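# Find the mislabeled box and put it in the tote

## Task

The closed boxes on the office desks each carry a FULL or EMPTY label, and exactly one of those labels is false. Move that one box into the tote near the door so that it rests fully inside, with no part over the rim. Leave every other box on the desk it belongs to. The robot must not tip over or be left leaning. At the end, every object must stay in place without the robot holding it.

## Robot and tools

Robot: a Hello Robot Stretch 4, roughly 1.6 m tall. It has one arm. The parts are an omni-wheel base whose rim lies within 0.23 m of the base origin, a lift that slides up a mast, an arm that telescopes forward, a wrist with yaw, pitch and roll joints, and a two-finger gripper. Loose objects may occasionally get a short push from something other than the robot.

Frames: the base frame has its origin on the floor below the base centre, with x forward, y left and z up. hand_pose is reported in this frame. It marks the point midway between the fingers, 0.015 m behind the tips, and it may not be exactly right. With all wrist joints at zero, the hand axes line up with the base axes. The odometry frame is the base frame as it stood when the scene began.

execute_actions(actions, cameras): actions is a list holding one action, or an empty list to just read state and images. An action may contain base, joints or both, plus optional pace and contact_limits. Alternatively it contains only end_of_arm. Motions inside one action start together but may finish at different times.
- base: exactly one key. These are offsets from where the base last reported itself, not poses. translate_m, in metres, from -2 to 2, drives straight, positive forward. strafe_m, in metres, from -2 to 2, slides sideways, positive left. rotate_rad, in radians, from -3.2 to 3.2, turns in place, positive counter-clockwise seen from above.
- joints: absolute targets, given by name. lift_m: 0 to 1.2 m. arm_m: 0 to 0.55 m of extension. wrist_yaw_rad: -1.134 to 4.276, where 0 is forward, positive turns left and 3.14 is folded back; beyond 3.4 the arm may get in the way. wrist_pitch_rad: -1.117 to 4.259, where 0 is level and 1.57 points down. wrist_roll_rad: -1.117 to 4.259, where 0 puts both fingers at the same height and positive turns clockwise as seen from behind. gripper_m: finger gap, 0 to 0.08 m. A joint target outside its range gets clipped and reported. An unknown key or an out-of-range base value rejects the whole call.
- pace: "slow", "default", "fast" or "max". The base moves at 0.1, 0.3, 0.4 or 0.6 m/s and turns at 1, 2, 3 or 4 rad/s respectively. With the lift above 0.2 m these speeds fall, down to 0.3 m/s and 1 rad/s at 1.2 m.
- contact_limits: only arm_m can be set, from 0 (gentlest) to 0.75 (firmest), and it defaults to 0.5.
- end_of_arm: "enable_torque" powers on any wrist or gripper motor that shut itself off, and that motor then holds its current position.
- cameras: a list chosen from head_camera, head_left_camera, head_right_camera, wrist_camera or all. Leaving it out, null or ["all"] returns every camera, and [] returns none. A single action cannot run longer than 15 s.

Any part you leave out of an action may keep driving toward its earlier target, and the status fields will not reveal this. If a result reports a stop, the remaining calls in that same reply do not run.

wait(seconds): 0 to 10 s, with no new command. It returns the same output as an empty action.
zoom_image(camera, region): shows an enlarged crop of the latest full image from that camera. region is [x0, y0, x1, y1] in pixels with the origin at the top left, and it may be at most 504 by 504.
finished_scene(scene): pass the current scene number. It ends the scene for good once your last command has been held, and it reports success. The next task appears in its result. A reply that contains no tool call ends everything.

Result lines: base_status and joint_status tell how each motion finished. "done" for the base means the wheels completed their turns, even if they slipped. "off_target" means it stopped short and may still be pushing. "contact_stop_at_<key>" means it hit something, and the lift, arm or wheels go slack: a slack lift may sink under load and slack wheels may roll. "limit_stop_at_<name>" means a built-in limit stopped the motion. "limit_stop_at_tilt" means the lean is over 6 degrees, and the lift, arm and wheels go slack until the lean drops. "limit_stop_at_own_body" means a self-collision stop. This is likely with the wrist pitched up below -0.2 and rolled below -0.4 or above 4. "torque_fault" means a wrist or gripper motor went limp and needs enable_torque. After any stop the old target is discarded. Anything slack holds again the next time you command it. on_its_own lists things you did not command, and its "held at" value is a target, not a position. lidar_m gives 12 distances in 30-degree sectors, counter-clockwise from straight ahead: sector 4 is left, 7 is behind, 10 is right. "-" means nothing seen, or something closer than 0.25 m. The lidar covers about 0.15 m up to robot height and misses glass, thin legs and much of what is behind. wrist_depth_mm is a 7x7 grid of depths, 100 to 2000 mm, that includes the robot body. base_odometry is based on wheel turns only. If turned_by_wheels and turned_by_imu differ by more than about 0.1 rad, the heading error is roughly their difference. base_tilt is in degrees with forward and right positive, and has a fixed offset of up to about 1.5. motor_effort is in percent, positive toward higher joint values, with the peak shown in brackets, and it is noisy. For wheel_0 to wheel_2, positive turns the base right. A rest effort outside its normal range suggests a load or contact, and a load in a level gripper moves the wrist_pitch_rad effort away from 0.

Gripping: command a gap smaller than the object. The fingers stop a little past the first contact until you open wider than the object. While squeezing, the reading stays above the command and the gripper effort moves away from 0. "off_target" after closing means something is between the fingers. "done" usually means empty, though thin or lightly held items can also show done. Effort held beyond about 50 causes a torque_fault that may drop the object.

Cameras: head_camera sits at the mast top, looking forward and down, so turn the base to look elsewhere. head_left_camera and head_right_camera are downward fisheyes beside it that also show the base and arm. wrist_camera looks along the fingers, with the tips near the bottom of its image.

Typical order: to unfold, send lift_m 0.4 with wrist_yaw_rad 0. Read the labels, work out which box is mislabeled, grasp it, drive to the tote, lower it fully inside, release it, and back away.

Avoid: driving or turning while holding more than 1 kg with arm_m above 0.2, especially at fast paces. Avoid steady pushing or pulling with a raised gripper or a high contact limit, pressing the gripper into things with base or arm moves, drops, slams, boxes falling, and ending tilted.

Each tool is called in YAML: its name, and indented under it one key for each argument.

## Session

execute_actions:
  actions: []

Scene clock: 0.00 s.
base_odometry: x=+0.000 y=+0.000 heading=+0.000 (m, m, rad; odometry frame)
turned_by_wheels: +0.000 (rad since the last result)
turned_by_imu: +0.000 (rad since the last result)
base_tilt: forward=-0.1 right=-0.2 (deg)
lidar_m: 1.30 1.48 1.55 1.54 1.75 1.37 1.35 1.57 1.64 1.62 1.93 1.05
base_status: not commanded
joint_positions: lift_m=+0.290 arm_m=+0.002 wrist_yaw_rad=+3.084 wrist_pitch_rad=+0.008 wrist_roll_rad=+0.000 gripper_m=+0.040
joint_status: not commanded
motor_effort: lift_m=+18 arm_m=-1 wrist_yaw_rad=+2 wrist_pitch_rad=-7 wrist_roll_rad=-2 gripper_m=+0 wheel_0=+0 wheel_1=+0 wheel_2=+0 (%)
hand_pose: x=-0.0346 y=+0.0995 z=+0.4664 quat_wxyz=(+0.029, -0.004, +0.000, +1.000) (m; base frame)
wrist_depth_mm: - 142 - - - - - / - 141 - - - - - / - 128 209 - - - - / 109 140 255 - - - - / 138 - - - - - - / - - 1921 - - 1863 1921 / 1336 1430 128 1308 140 1366 1255
pictures: head_camera, head_left_camera, head_right_camera, wrist_camera
Images, in order (width x height): head_camera 420x560, head_left_camera 420x672, head_right_camera 420x672, wrist_camera 616x392.

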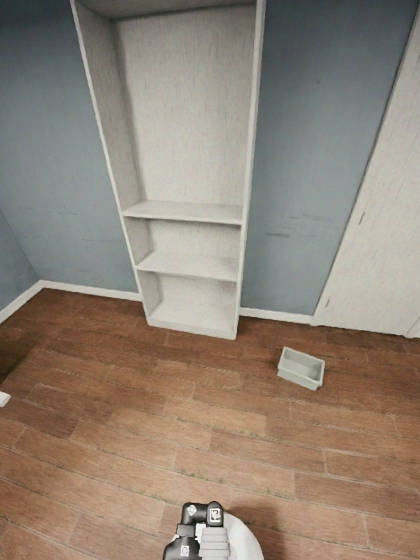

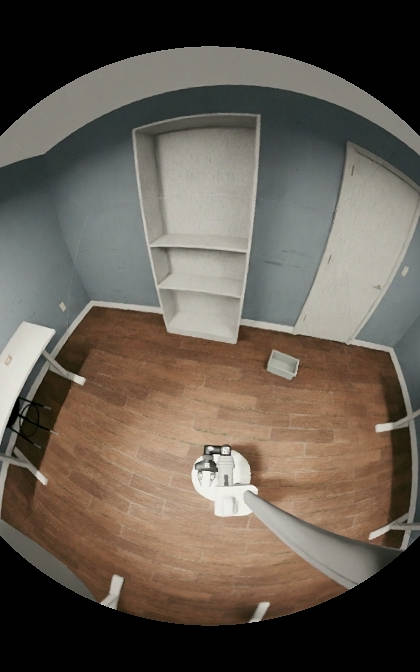

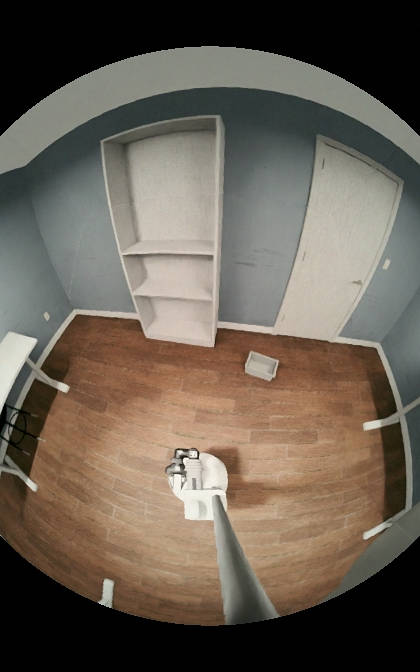

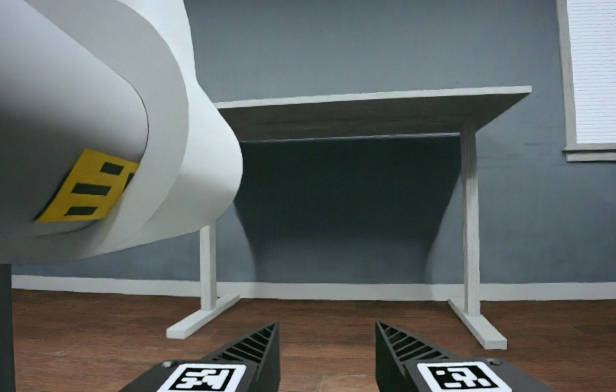

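execute_actions:
  actions:
    - {"base":{"rotate_rad":1.38},"joints":{"wrist_yaw_rad":1.57,"wrist_pitch_rad":0.4,"gripper_m":0.08,"lift_m":0.4},"pace":"fast"}
  cameras: ["head_camera"]

execute_actions:
  actions:
    - {"base":{"translate_m":1.05},"joints":{"lift_m":1.0},"pace":"max"}

Scene clock: 7.17 s.
base_odometry: x=+0.000 y=+0.000 heading=+1.380 (m, m, rad; odometry frame)
turned_by_wheels: +1.380 (rad since the last result)
turned_by_imu: +1.413 (rad since the last result)
base_tilt: forward=-0.1 right=-0.3 (deg)
lidar_m: 1.53 1.60 1.41 1.36 1.41 1.72 2.00 1.71 1.08 1.29 1.35 1.59
base_status: done
joint_positions: lift_m=+0.400 arm_m=+0.002 wrist_yaw_rad=+1.570 wrist_pitch_rad=+0.402 wrist_roll_rad=+0.000 gripper_m=+0.080
joint_status: all done
motor_effort: lift_m=+20(21) arm_m=-1(0) wrist_yaw_rad=+0(9) wrist_pitch_rad=-6(5) wrist_roll_rad=-1(0) gripper_m=+1(2) wheel_0=-2(10) wheel_1=+0(8) wheel_2=-2(15) (%)
hand_pose: x=+0.2603 y=+0.1956 z=+0.4947 quat_wxyz=(+0.693, -0.141, +0.141, +0.693) (m; base frame)
wrist_depth_mm: 1921 1921 1983 1921 1863 1921 1863 / - - - - 1983 1983 - / - - - - - - - / 1808 1708 1756 1756 1661 1661 1618 / 1308 1281 1255 1281 1229 1229 1182 / 991 991 991 960 960 946 931 / 831 842 143 798 778 124 809
pictures: head_camera
Images, in order (width x height): head_camera 420x560.

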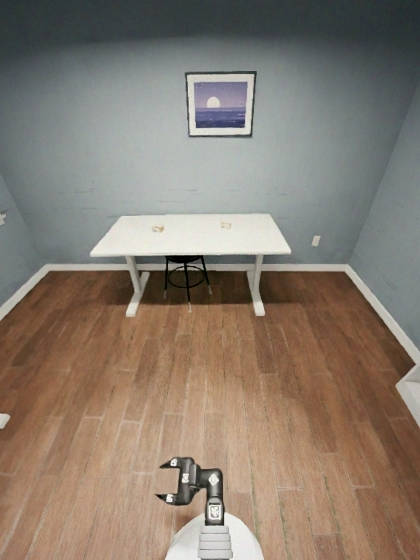

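Scene clock: 10.60 s.
base_odometry: x=+0.199 y=+1.031 heading=+1.380 (m, m, rad; odometry frame)
turned_by_wheels: +0.000 (rad since the last result)
turned_by_imu: -0.002 (rad since the last result)
base_tilt: forward=+0.0 right=-0.3 (deg)
lidar_m: 0.46 0.51 0.71 1.39 1.42 1.97 3.54 1.73 1.40 1.35 0.70 0.50
base_status: done
joint_positions: lift_m=+1.000 arm_m=+0.002 wrist_yaw_rad=+1.570 wrist_pitch_rad=+0.402 wrist_roll_rad=+0.000 gripper_m=+0.080
joint_status: all done
motor_effort: lift_m=+20(22) arm_m=-1(1) wrist_yaw_rad=+1(0) wrist_pitch_rad=-7(8) wrist_roll_rad=+0(0) gripper_m=+1(2) wheel_0=+1(7) wheel_1=-1(8) wheel_2=+1(19) (%)
hand_pose: x=+0.2603 y=+0.1956 z=+1.0948 quat_wxyz=(+0.693, -0.141, +0.142, +0.692) (m; base frame)
wrist_depth_mm: 1921 1921 1921 1863 1863 1808 1576 / 1983 1983 1983 - 1983 1983 1576 / 1808 1708 - - - - 1618 / - - - - - - 1661 / - - - - - 960 946 / 1983 1983 1921 1921 1863 750 750 / 1661 1661 143 1576 1576 124 647
pictures: head_camera, head_left_camera, head_right_camera, wrist_camera
Images, in order (width x height): head_camera 420x560, head_left_camera 420x672, head_right_camera 420x672, wrist_camera 616x392.

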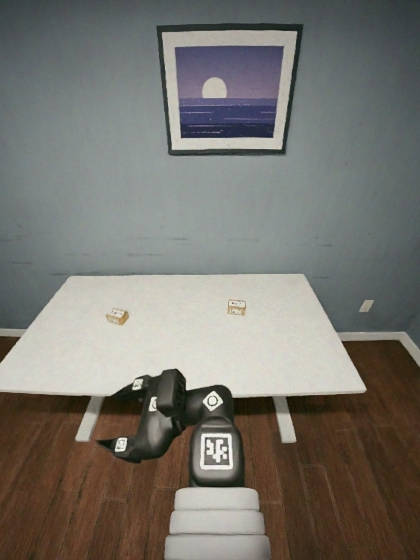

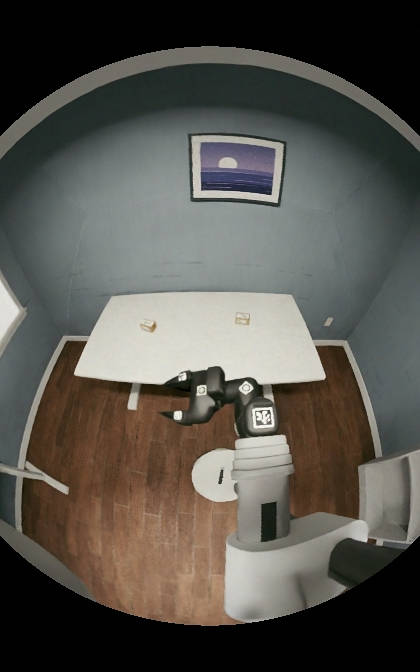

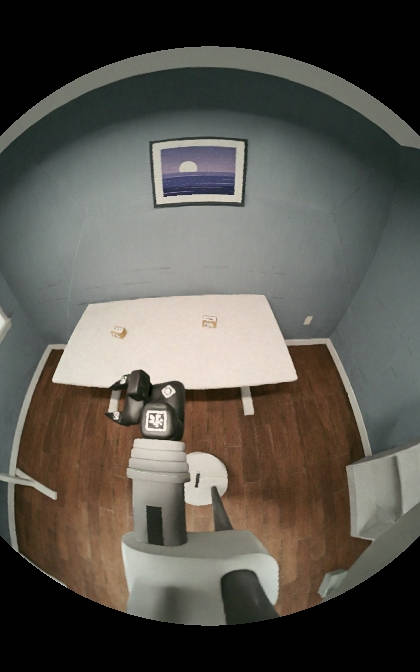

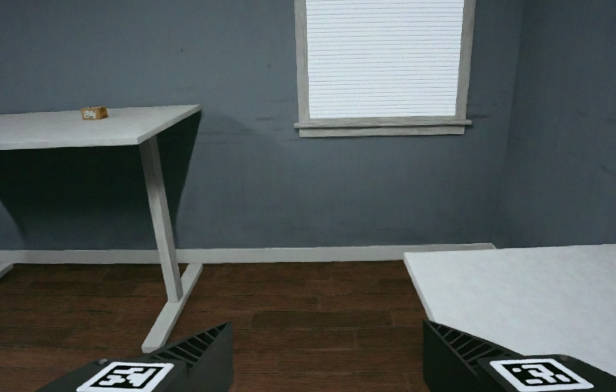

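execute_actions:
  actions:
    - {"base":{"strafe_m":-0.42},"joints":{"lift_m":0.74,"arm_m":0.5,"wrist_yaw_rad":1.45},"pace":"fast"}
  cameras: []

execute_actions:
  actions:
    - {"base":{"translate_m":0.09},"pace":"fast"}
  cameras: ["head_camera","wrist_camera"]

Scene clock: 19.10 s.
base_odometry: x=+0.612 y=+0.951 heading=+1.380 (m, m, rad; odometry frame)
turned_by_wheels: +0.000 (rad since the last result)
turned_by_imu: -0.002 (rad since the last result)
base_tilt: forward=+0.0 right=-0.3 (deg)
lidar_m: 0.49 0.50 0.71 1.80 1.86 2.95 3.55 1.27 0.94 0.94 1.27 0.47
base_status: done
joint_positions: lift_m=+0.740 arm_m=+0.499 wrist_yaw_rad=+1.450 wrist_pitch_rad=+0.403 wrist_roll_rad=+0.000 gripper_m=+0.080
joint_status: all done
motor_effort: lift_m=+15(16) arm_m=+6(9) wrist_yaw_rad=+0(5) wrist_pitch_rad=-7(7) wrist_roll_rad=+0(1) gripper_m=+2(1) wheel_0=-2(11) wheel_1=-1(10) wheel_2=+0(1) (%)
hand_pose: x=+0.7802 y=+0.1837 z=+0.8351 quat_wxyz=(+0.733, -0.133, +0.150, +0.650) (m; base frame)
wrist_depth_mm: - - - - 1537 904 668 / - - - - 1618 931 676 / - - 1042 904 976 878 683 / - 654 647 634 615 609 603 / 1808 469 466 462 452 445 439 / 366 366 364 362 355 273 343 / 309 309 143 296 293 124 -
pictures: none
No camera images: the call's "cameras" was empty. Leave "cameras" out to get every camera's image.

Scene clock: 20.37 s.
base_odometry: x=+0.629 y=+1.040 heading=+1.380 (m, m, rad; odometry frame)
turned_by_wheels: +0.000 (rad since the last result)
turned_by_imu: +0.000 (rad since the last result)
base_tilt: forward=+0.0 right=-0.3 (deg)
lidar_m: 0.39 0.41 0.55 1.84 1.84 3.36 3.67 1.31 0.94 1.17 1.27 0.43
base_status: done
joint_positions: lift_m=+0.740 arm_m=+0.499 wrist_yaw_rad=+1.450 wrist_pitch_rad=+0.403 wrist_roll_rad=+0.000 gripper_m=+0.080
joint_status: not commanded
motor_effort: lift_m=+15(15) arm_m=+6(6) wrist_yaw_rad=+2(0) wrist_pitch_rad=-7(7) wrist_roll_rad=+3(1) gripper_m=+1(1) wheel_0=+2(6) wheel_1=+1(7) wheel_2=+1(13) (%)
hand_pose: x=+0.7802 y=+0.1837 z=+0.8351 quat_wxyz=(+0.733, -0.133, +0.150, +0.650) (m; base frame)
wrist_depth_mm: - - - - 1281 750 559 / - - - - 1308 768 559 / - - 1042 991 976 778 569 / - 647 640 634 615 609 559 / 473 473 466 459 452 442 436 / 366 366 364 347 287 349 343 / 307 309 143 285 248 124 -
pictures: head_camera, wrist_camera
Images, in order (width x height): head_camera 420x560, wrist_camera 616x392.

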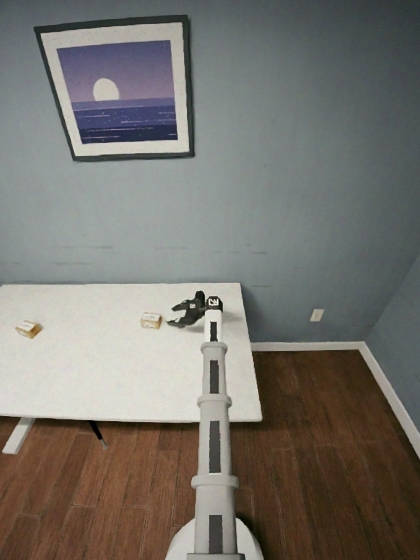

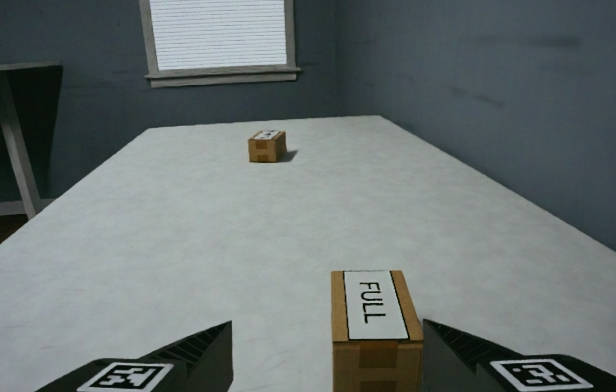

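execute_actions:
  actions:
    - {"base":{"strafe_m":0.03},"joints":{"lift_m":0.657,"arm_m":0.544}}
  cameras: ["wrist_camera"]

Scene clock: 25.97 s.
base_odometry: x=+0.599 y=+1.045 heading=+1.380 (m, m, rad; odometry frame)
turned_by_wheels: +0.000 (rad since the last result)
turned_by_imu: -0.001 (rad since the last result)
base_tilt: forward=+0.0 right=-0.4 (deg)
lidar_m: 0.39 0.39 0.58 1.79 1.83 2.56 3.65 1.34 0.98 1.14 1.31 0.42
base_status: done
joint_positions: lift_m=+0.657 arm_m=+0.543 wrist_yaw_rad=+1.450 wrist_pitch_rad=+0.403 wrist_roll_rad=+0.000 gripper_m=+0.080
joint_status: all done
motor_effort: lift_m=+15(16) arm_m=+6(8) wrist_yaw_rad=+0(2) wrist_pitch_rad=-7(7) wrist_roll_rad=+2(2) gripper_m=+1(2) wheel_0=+1(8) wheel_1=+0(7) wheel_2=+0(4) (%)
hand_pose: x=+0.8242 y=+0.1837 z=+0.7521 quat_wxyz=(+0.733, -0.133, +0.150, +0.650) (m; base frame)
wrist_depth_mm: - - - - 1160 676 504 / - - - - 1098 691 512 / - 699 654 634 621 603 512 / 424 415 407 258 389 384 379 / 300 298 294 189 272 279 277 / 232 232 229 191 215 221 218 / 195 195 143 186 185 124 -
pictures: wrist_camera
Images, in order (width x height): wrist_camera 616x392.

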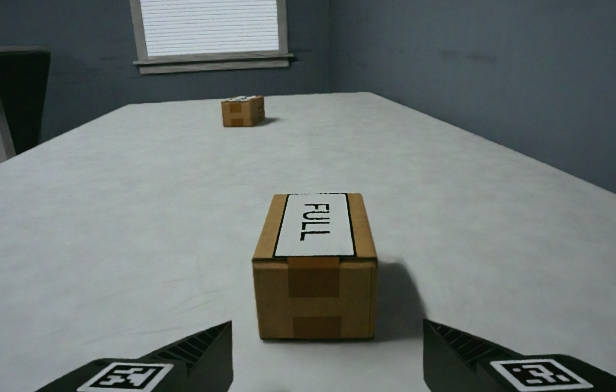

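execute_actions:
  actions:
    - {"base":{"strafe_m":0.068},"joints":{"lift_m":0.651,"arm_m":0.547}}
  cameras: ["wrist_camera"]

execute_actions:
  actions:
    - {"joints":{"gripper_m":0.04}}
  cameras: []

execute_actions:
  actions:
    - {"joints":{"lift_m":0.67}}
  cameras: ["wrist_camera"]

Scene clock: 32.63 s.
base_odometry: x=+0.532 y=+1.058 heading=+1.380 (m, m, rad; odometry frame)
turned_by_wheels: +0.000 (rad since the last result)
turned_by_imu: -0.001 (rad since the last result)
base_tilt: forward=+0.0 right=-0.3 (deg)
lidar_m: 0.40 0.41 0.56 1.74 1.75 2.45 3.67 1.40 1.04 1.14 1.36 0.42
base_status: done
joint_positions: lift_m=+0.651 arm_m=+0.546 wrist_yaw_rad=+1.450 wrist_pitch_rad=+0.403 wrist_roll_rad=+0.000 gripper_m=+0.080
joint_status: all done
motor_effort: lift_m=+15(13) arm_m=+6(6) wrist_yaw_rad=+2(0) wrist_pitch_rad=-7(7) wrist_roll_rad=+1(2) gripper_m=+1(2) wheel_0=-1(7) wheel_1=+0(8) wheel_2=+0(1) (%)
hand_pose: x=+0.8271 y=+0.1837 z=+0.7461 quat_wxyz=(+0.733, -0.133, +0.150, +0.650) (m; base frame)
wrist_depth_mm: - - - - 1160 668 504 / - - - - 1060 691 512 / 691 661 627 609 591 585 504 / 407 397 389 384 375 366 364 / 287 285 282 176 247 270 265 / 221 222 220 138 143 212 209 / 187 188 125 119 118 124 -
pictures: wrist_camera
Images, in order (width x height): wrist_camera 616x392.

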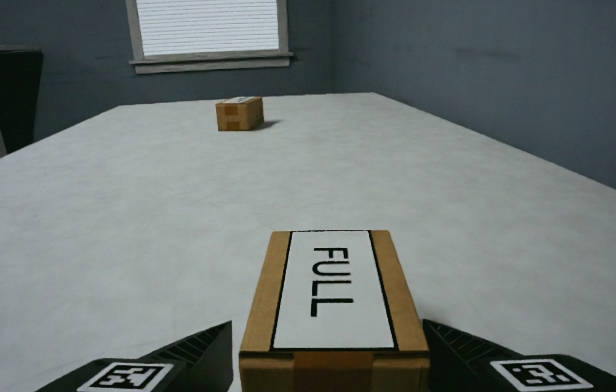

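Scene clock: 33.63 s.
base_odometry: x=+0.532 y=+1.058 heading=+1.380 (m, m, rad; odometry frame)
turned_by_wheels: +0.000 (rad since the last result)
turned_by_imu: +0.000 (rad since the last result)
base_tilt: forward=-0.1 right=-0.3 (deg)
lidar_m: 0.38 0.41 0.57 1.73 1.75 2.45 3.64 1.41 1.07 1.16 1.36 0.43
base_status: not commanded
joint_positions: lift_m=+0.651 arm_m=+0.546 wrist_yaw_rad=+1.450 wrist_pitch_rad=+0.403 wrist_roll_rad=+0.000 gripper_m=+0.059
joint_status: gripper_m off_target (ended at +0.059, target +0.040)
on_its_own: gripper_m is held at +0.054, not at your +0.040, by its contact guard: the fingers met something
motor_effort: lift_m=+15(15) arm_m=+6(7) wrist_yaw_rad=+1(2) wrist_pitch_rad=-7(6) wrist_roll_rad=+1(2) gripper_m=-38(40) wheel_0=+0(1) wheel_1=+0(0) wheel_2=+0(0) (%)
hand_pose: x=+0.8271 y=+0.1837 z=+0.7462 quat_wxyz=(+0.733, -0.133, +0.150, +0.650) (m; base frame)
wrist_depth_mm: - - - - 1138 676 504 / - - - - 1060 691 512 / 691 661 634 615 597 585 504 / 404 397 389 382 375 368 362 / 289 286 281 177 258 270 265 / 222 221 220 138 144 211 209 / 183 187 120 119 118 132 -
pictures: none
No camera images: the call's "cameras" was empty. Leave "cameras" out to get every camera's image.

Scene clock: 34.43 s.
base_odometry: x=+0.532 y=+1.058 heading=+1.380 (m, m, rad; odometry frame)
turned_by_wheels: +0.000 (rad since the last result)
turned_by_imu: +0.000 (rad since the last result)
base_tilt: forward=-0.1 right=-0.4 (deg)
lidar_m: 0.39 0.42 0.58 1.73 1.74 2.50 3.65 1.43 1.06 1.16 1.37 0.42
base_status: not commanded
joint_positions: lift_m=+0.670 arm_m=+0.546 wrist_yaw_rad=+1.450 wrist_pitch_rad=+0.403 wrist_roll_rad=+0.000 gripper_m=+0.059
joint_status: all done
on_its_own: gripper_m is held at +0.054, not at your +0.040, by its contact guard: the fingers met something
motor_effort: lift_m=+21(24) arm_m=+6(6) wrist_yaw_rad=+1(0) wrist_pitch_rad=-7(7) wrist_roll_rad=+1(1) gripper_m=-38(38) wheel_0=+0(0) wheel_1=+0(0) wheel_2=+0(0) (%)
hand_pose: x=+0.8271 y=+0.1837 z=+0.7646 quat_wxyz=(+0.733, -0.133, +0.150, +0.650) (m; base frame)
wrist_depth_mm: - - - - 1160 676 500 / - - - - 1078 691 512 / - 750 683 691 676 627 508 / 462 452 442 433 424 418 413 / 325 325 320 177 293 306 300 / 252 252 250 138 143 239 236 / 208 213 120 119 118 132 -
pictures: wrist_camera
Images, in order (width x height): wrist_camera 616x392.

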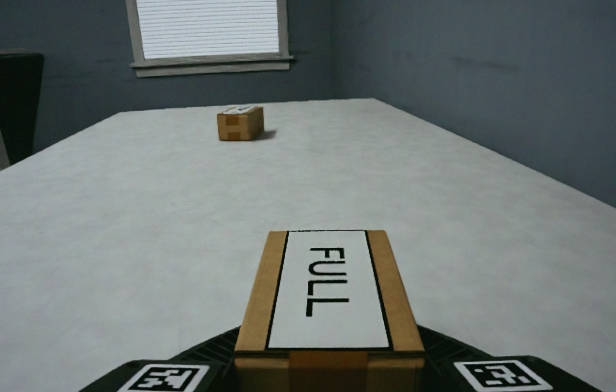

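execute_actions:
  actions:
    - {"base":{"rotate_rad":-2.54},"joints":{"lift_m":0.72,"arm_m":0.3}}
  cameras: ["head_camera"]

execute_actions:
  actions:
    - {"base":{"translate_m":0.95},"joints":{"lift_m":0.36,"arm_m":0.45,"wrist_yaw_rad":-0.8,"wrist_pitch_rad":1.2},"pace":"fast"}
  cameras: ["wrist_camera","head_camera"]

Scene clock: 42.37 s.
base_odometry: x=+0.532 y=+1.058 heading=-1.160 (m, m, rad; odometry frame)
turned_by_wheels: -2.540 (rad since the last result)
turned_by_imu: -2.605 (rad since the last result)
base_tilt: forward=-0.1 right=-0.3 (deg)
lidar_m: 1.34 1.05 1.31 1.41 0.40 0.38 0.41 0.61 1.74 1.77 2.84 2.77
base_status: done
joint_positions: lift_m=+0.720 arm_m=+0.301 wrist_yaw_rad=+1.450 wrist_pitch_rad=+0.403 wrist_roll_rad=+0.000 gripper_m=+0.059
joint_status: all done
on_its_own: gripper_m is held at +0.054, not at your +0.040, by its contact guard: the fingers met something
motor_effort: lift_m=+21(22) arm_m=-6(7) wrist_yaw_rad=+1(5) wrist_pitch_rad=-7(7) wrist_roll_rad=-1(1) gripper_m=-38(38) wheel_0=+1(8) wheel_1=+0(8) wheel_2=+1(11) (%)
hand_pose: x=+0.5824 y=+0.1837 z=+0.8146 quat_wxyz=(+0.733, -0.133, +0.150, +0.650) (m; base frame)
wrist_depth_mm: 1430 1255 1078 976 878 759 707 / 1464 1336 1160 1025 904 788 723 / 1537 1430 1255 1098 946 831 759 / 1576 1499 1308 1138 1008 759 750 / 1618 1661 1397 177 723 891 809 / 1499 1499 1430 138 143 960 866 / 1255 1281 120 119 118 132 891
pictures: head_camera
Images, in order (width x height): head_camera 420x560.

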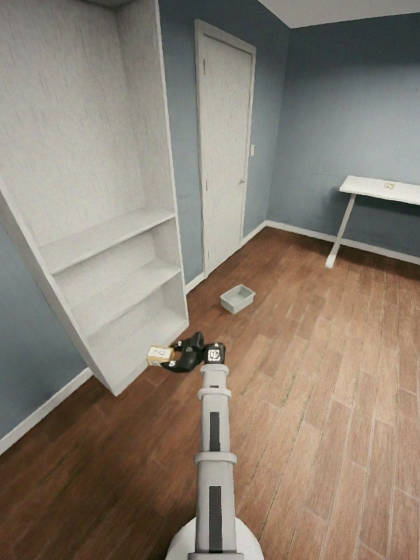

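Scene clock: 46.10 s.
base_odometry: x=+0.912 y=+0.187 heading=-1.160 (m, m, rad; odometry frame)
turned_by_wheels: +0.000 (rad since the last result)
turned_by_imu: -0.002 (rad since the last result)
base_tilt: forward=-0.1 right=-0.3 (deg)
lidar_m: 0.66 0.47 0.45 0.49 1.19 1.25 1.26 1.90 2.20 2.35 2.02 0.73
base_status: done
joint_positions: lift_m=+0.360 arm_m=+0.449 wrist_yaw_rad=-0.800 wrist_pitch_rad=+1.201 wrist_roll_rad=+0.000 gripper_m=+0.059
joint_status: all done
on_its_own: gripper_m is held at +0.054, not at your +0.040, by its contact guard: the fingers met something
motor_effort: lift_m=+15(20) arm_m=+6(5) wrist_yaw_rad=+0(6) wrist_pitch_rad=-3(6) wrist_roll_rad=+2(0) gripper_m=-37(37) wheel_0=+2(8) wheel_1=+2(6) wheel_2=+0(9) (%)
hand_pose: x=+0.6106 y=-0.1160 z=+0.3401 quat_wxyz=(+0.760, +0.220, +0.521, -0.321) (m; base frame)
wrist_depth_mm: 683 676 683 661 661 654 647 / 640 634 539 535 615 615 609 / 597 591 569 580 569 574 569 / 559 554 517 544 539 535 535 / 521 517 466 176 500 504 504 / 492 492 480 138 143 477 473 / 466 469 120 119 118 132 455
pictures: head_camera, wrist_camera
Images, in order (width x height): head_camera 420x560, wrist_camera 616x392.

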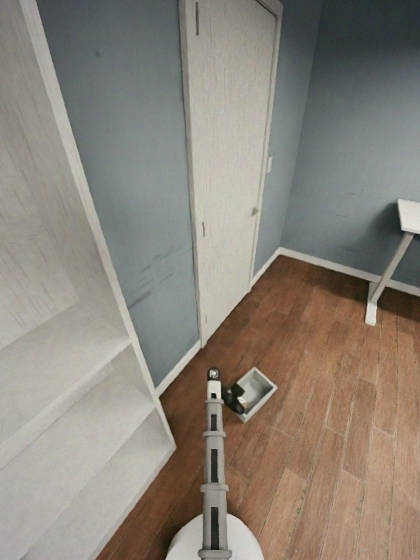

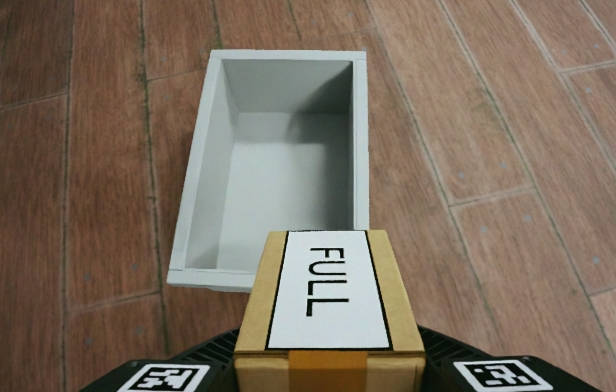

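execute_actions:
  actions:
    - {"base":{"strafe_m":-0.127},"joints":{"lift_m":0.26,"arm_m":0.52},"pace":"fast"}
  cameras: []

execute_actions:
  actions:
    - {"base":{"translate_m":0.115},"joints":{"lift_m":0.22},"pace":"fast"}
  cameras: ["wrist_camera","head_camera"]

Scene clock: 52.17 s.
base_odometry: x=+0.796 y=+0.137 heading=-1.160 (m, m, rad; odometry frame)
turned_by_wheels: +0.000 (rad since the last result)
turned_by_imu: -0.001 (rad since the last result)
base_tilt: forward=-0.2 right=-0.4 (deg)
lidar_m: 0.67 0.56 0.55 0.59 1.38 1.29 1.35 1.95 2.09 2.24 1.95 0.81
base_status: done
joint_positions: lift_m=+0.260 arm_m=+0.519 wrist_yaw_rad=-0.800 wrist_pitch_rad=+1.201 wrist_roll_rad=+0.000 gripper_m=+0.059
joint_status: all done
on_its_own: gripper_m is held at +0.054, not at your +0.040, by its contact guard: the fingers met something
motor_effort: lift_m=+16(16) arm_m=+6(8) wrist_yaw_rad=-1(1) wrist_pitch_rad=-3(4) wrist_roll_rad=+0(1) gripper_m=-38(38) wheel_0=-2(14) wheel_1=+0(11) wheel_2=+0(1) (%)
hand_pose: x=+0.6806 y=-0.1160 z=+0.2401 quat_wxyz=(+0.760, +0.220, +0.520, -0.321) (m; base frame)
wrist_depth_mm: 549 539 539 535 525 521 521 / 512 508 500 492 492 488 488 / 477 382 397 373 462 455 455 / 449 359 436 427 430 427 427 / 418 336 410 177 397 402 402 / 392 338 387 139 143 382 379 / 368 306 120 119 118 132 364
pictures: none
No camera images: the call's "cameras" was empty. Leave "cameras" out to get every camera's image.

Scene clock: 53.53 s.
base_odometry: x=+0.842 y=+0.031 heading=-1.159 (m, m, rad; odometry frame)
turned_by_wheels: +0.000 (rad since the last result)
turned_by_imu: +0.000 (rad since the last result)
base_tilt: forward=-0.1 right=-0.3 (deg)
lidar_m: 0.55 0.51 0.48 0.53 0.80 1.39 1.48 2.09 2.16 2.29 1.84 0.65
base_status: done
joint_positions: lift_m=+0.220 arm_m=+0.519 wrist_yaw_rad=-0.800 wrist_pitch_rad=+1.201 wrist_roll_rad=+0.000 gripper_m=+0.059
joint_status: all done
on_its_own: gripper_m is held at +0.054, not at your +0.040, by its contact guard: the fingers met something
motor_effort: lift_m=+15(14) arm_m=+6(6) wrist_yaw_rad=+1(2) wrist_pitch_rad=-3(3) wrist_roll_rad=+0(2) gripper_m=-38(38) wheel_0=+1(8) wheel_1=+1(6) wheel_2=+2(17) (%)
hand_pose: x=+0.6806 y=-0.1160 z=+0.2001 quat_wxyz=(+0.760, +0.220, +0.521, -0.321) (m; base frame)
wrist_depth_mm: 496 488 484 480 477 469 469 / 462 455 449 449 445 439 436 / 427 424 410 279 413 410 407 / 399 399 297 332 320 375 384 / 375 373 296 177 315 279 362 / 353 351 242 138 143 271 342 / 334 338 120 119 118 132 327
pictures: head_camera, wrist_camera
Images, in order (width x height): head_camera 420x560, wrist_camera 616x392.

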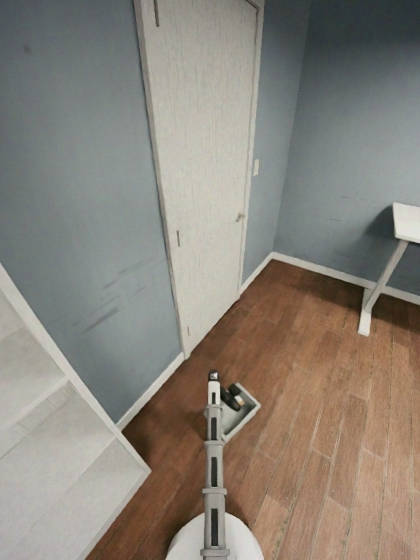

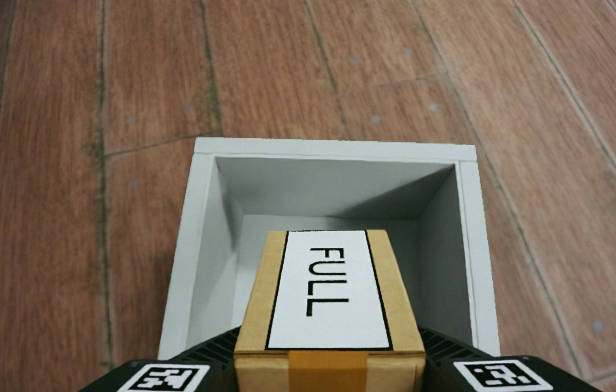

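execute_actions:
  actions:
    - {"joints":{"lift_m":0.085}}
  cameras: ["wrist_camera"]

execute_actions:
  actions:
    - {"joints":{"gripper_m":0.075}}
  cameras: []

execute_actions:
  actions:
    - {"joints":{"lift_m":0.25},"pace":"fast"}
  cameras: ["wrist_camera","head_camera"]

Scene clock: 59.07 s.
base_odometry: x=+0.842 y=+0.031 heading=-1.159 (m, m, rad; odometry frame)
turned_by_wheels: +0.000 (rad since the last result)
turned_by_imu: -0.001 (rad since the last result)
base_tilt: forward=-0.1 right=-0.3 (deg)
lidar_m: 0.52 0.52 0.48 0.54 0.78 1.38 1.43 2.08 2.15 2.28 1.85 0.70
base_status: not commanded
joint_positions: lift_m=+0.085 arm_m=+0.519 wrist_yaw_rad=-0.800 wrist_pitch_rad=+1.200 wrist_roll_rad=+0.000 gripper_m=+0.059
joint_status: all done
on_its_own: gripper_m is held at +0.054, not at your +0.040, by its contact guard: the fingers met something
motor_effort: lift_m=+12(16) arm_m=+6(6) wrist_yaw_rad=+1(3) wrist_pitch_rad=-1(3) wrist_roll_rad=+0(2) gripper_m=-37(38) wheel_0=+1(1) wheel_1=+1(1) wheel_2=+3(2) (%)
hand_pose: x=+0.6807 y=-0.1161 z=+0.0654 quat_wxyz=(+0.760, +0.220, +0.520, -0.322) (m; base frame)
wrist_depth_mm: 312 151 165 163 160 159 - / 286 153 199 196 193 187 158 / 130 156 238 247 241 215 158 / 120 157 241 243 240 216 156 / 112 158 230 176 221 213 155 / 112 159 218 138 144 208 153 / 112 144 120 119 118 132 -
pictures: wrist_camera
Images, in order (width x height): wrist_camera 616x392.

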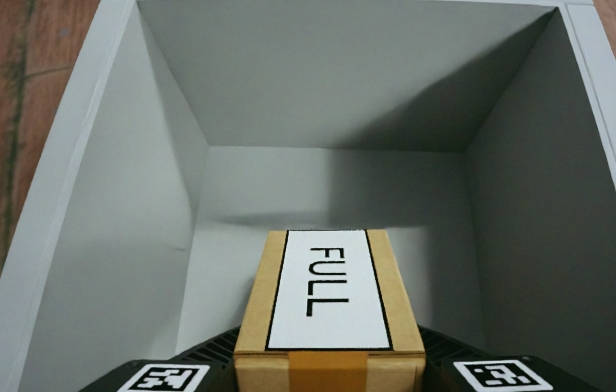

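Scene clock: 59.90 s.
base_odometry: x=+0.842 y=+0.031 heading=-1.159 (m, m, rad; odometry frame)
turned_by_wheels: +0.000 (rad since the last result)
turned_by_imu: +0.000 (rad since the last result)
base_tilt: forward=-0.1 right=-0.2 (deg)
lidar_m: 0.54 0.52 0.48 0.52 0.78 1.39 1.42 2.05 2.15 2.29 1.85 0.71
base_status: not commanded
joint_positions: lift_m=+0.085 arm_m=+0.519 wrist_yaw_rad=-0.800 wrist_pitch_rad=+1.201 wrist_roll_rad=+0.000 gripper_m=+0.075
joint_status: all done
motor_effort: lift_m=+14(14) arm_m=+6(6) wrist_yaw_rad=+3(2) wrist_pitch_rad=-2(2) wrist_roll_rad=+1(0) gripper_m=+2(36) wheel_0=+1(1) wheel_1=+1(1) wheel_2=+3(3) (%)
hand_pose: x=+0.6807 y=-0.1161 z=+0.0652 quat_wxyz=(+0.760, +0.220, +0.520, -0.321) (m; base frame)
wrist_depth_mm: 309 152 165 163 161 160 - / 283 154 200 197 194 185 157 / 126 156 239 248 242 217 157 / 118 158 240 241 239 215 155 / 112 160 228 227 225 212 154 / 112 160 215 165 210 206 152 / 112 141 139 157 155 121 -
pictures: none
No camera images: the call's "cameras" was empty. Leave "cameras" out to get every camera's image.

Scene clock: 61.33 s.
base_odometry: x=+0.842 y=+0.031 heading=-1.159 (m, m, rad; odometry frame)
turned_by_wheels: +0.000 (rad since the last result)
turned_by_imu: +0.000 (rad since the last result)
base_tilt: forward=-0.1 right=-0.4 (deg)
lidar_m: 0.53 0.49 0.49 0.52 0.82 1.40 1.46 2.06 2.16 2.32 1.85 0.66
base_status: not commanded
joint_positions: lift_m=+0.250 arm_m=+0.519 wrist_yaw_rad=-0.800 wrist_pitch_rad=+1.201 wrist_roll_rad=+0.000 gripper_m=+0.075
joint_status: all done
motor_effort: lift_m=+20(22) arm_m=+6(6) wrist_yaw_rad=+0(1) wrist_pitch_rad=-3(2) wrist_roll_rad=+0(1) gripper_m=+2(2) wheel_0=+1(1) wheel_1=+1(1) wheel_2=+2(2) (%)
hand_pose: x=+0.6807 y=-0.1160 z=+0.2297 quat_wxyz=(+0.760, +0.220, +0.520, -0.321) (m; base frame)
wrist_depth_mm: 535 530 525 517 517 508 508 / 500 496 484 484 480 477 473 / 462 459 455 449 449 445 442 / 433 433 336 332 320 413 413 / 407 404 340 397 392 387 387 / 384 382 303 375 368 364 368 / 366 364 139 310 345 122 -
pictures: head_camera, wrist_camera
Images, in order (width x height): head_camera 420x560, wrist_camera 616x392.

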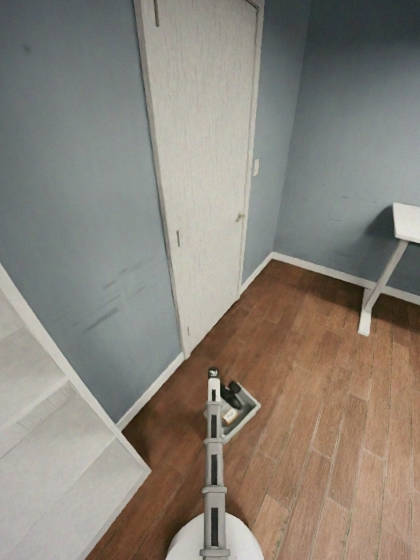

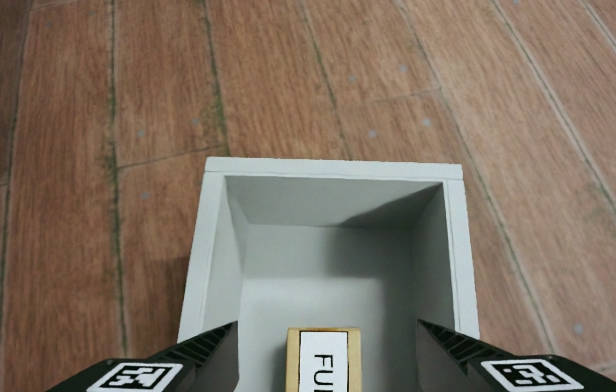

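finished_scene:
  scene: 2

The scene is finished: the task was done.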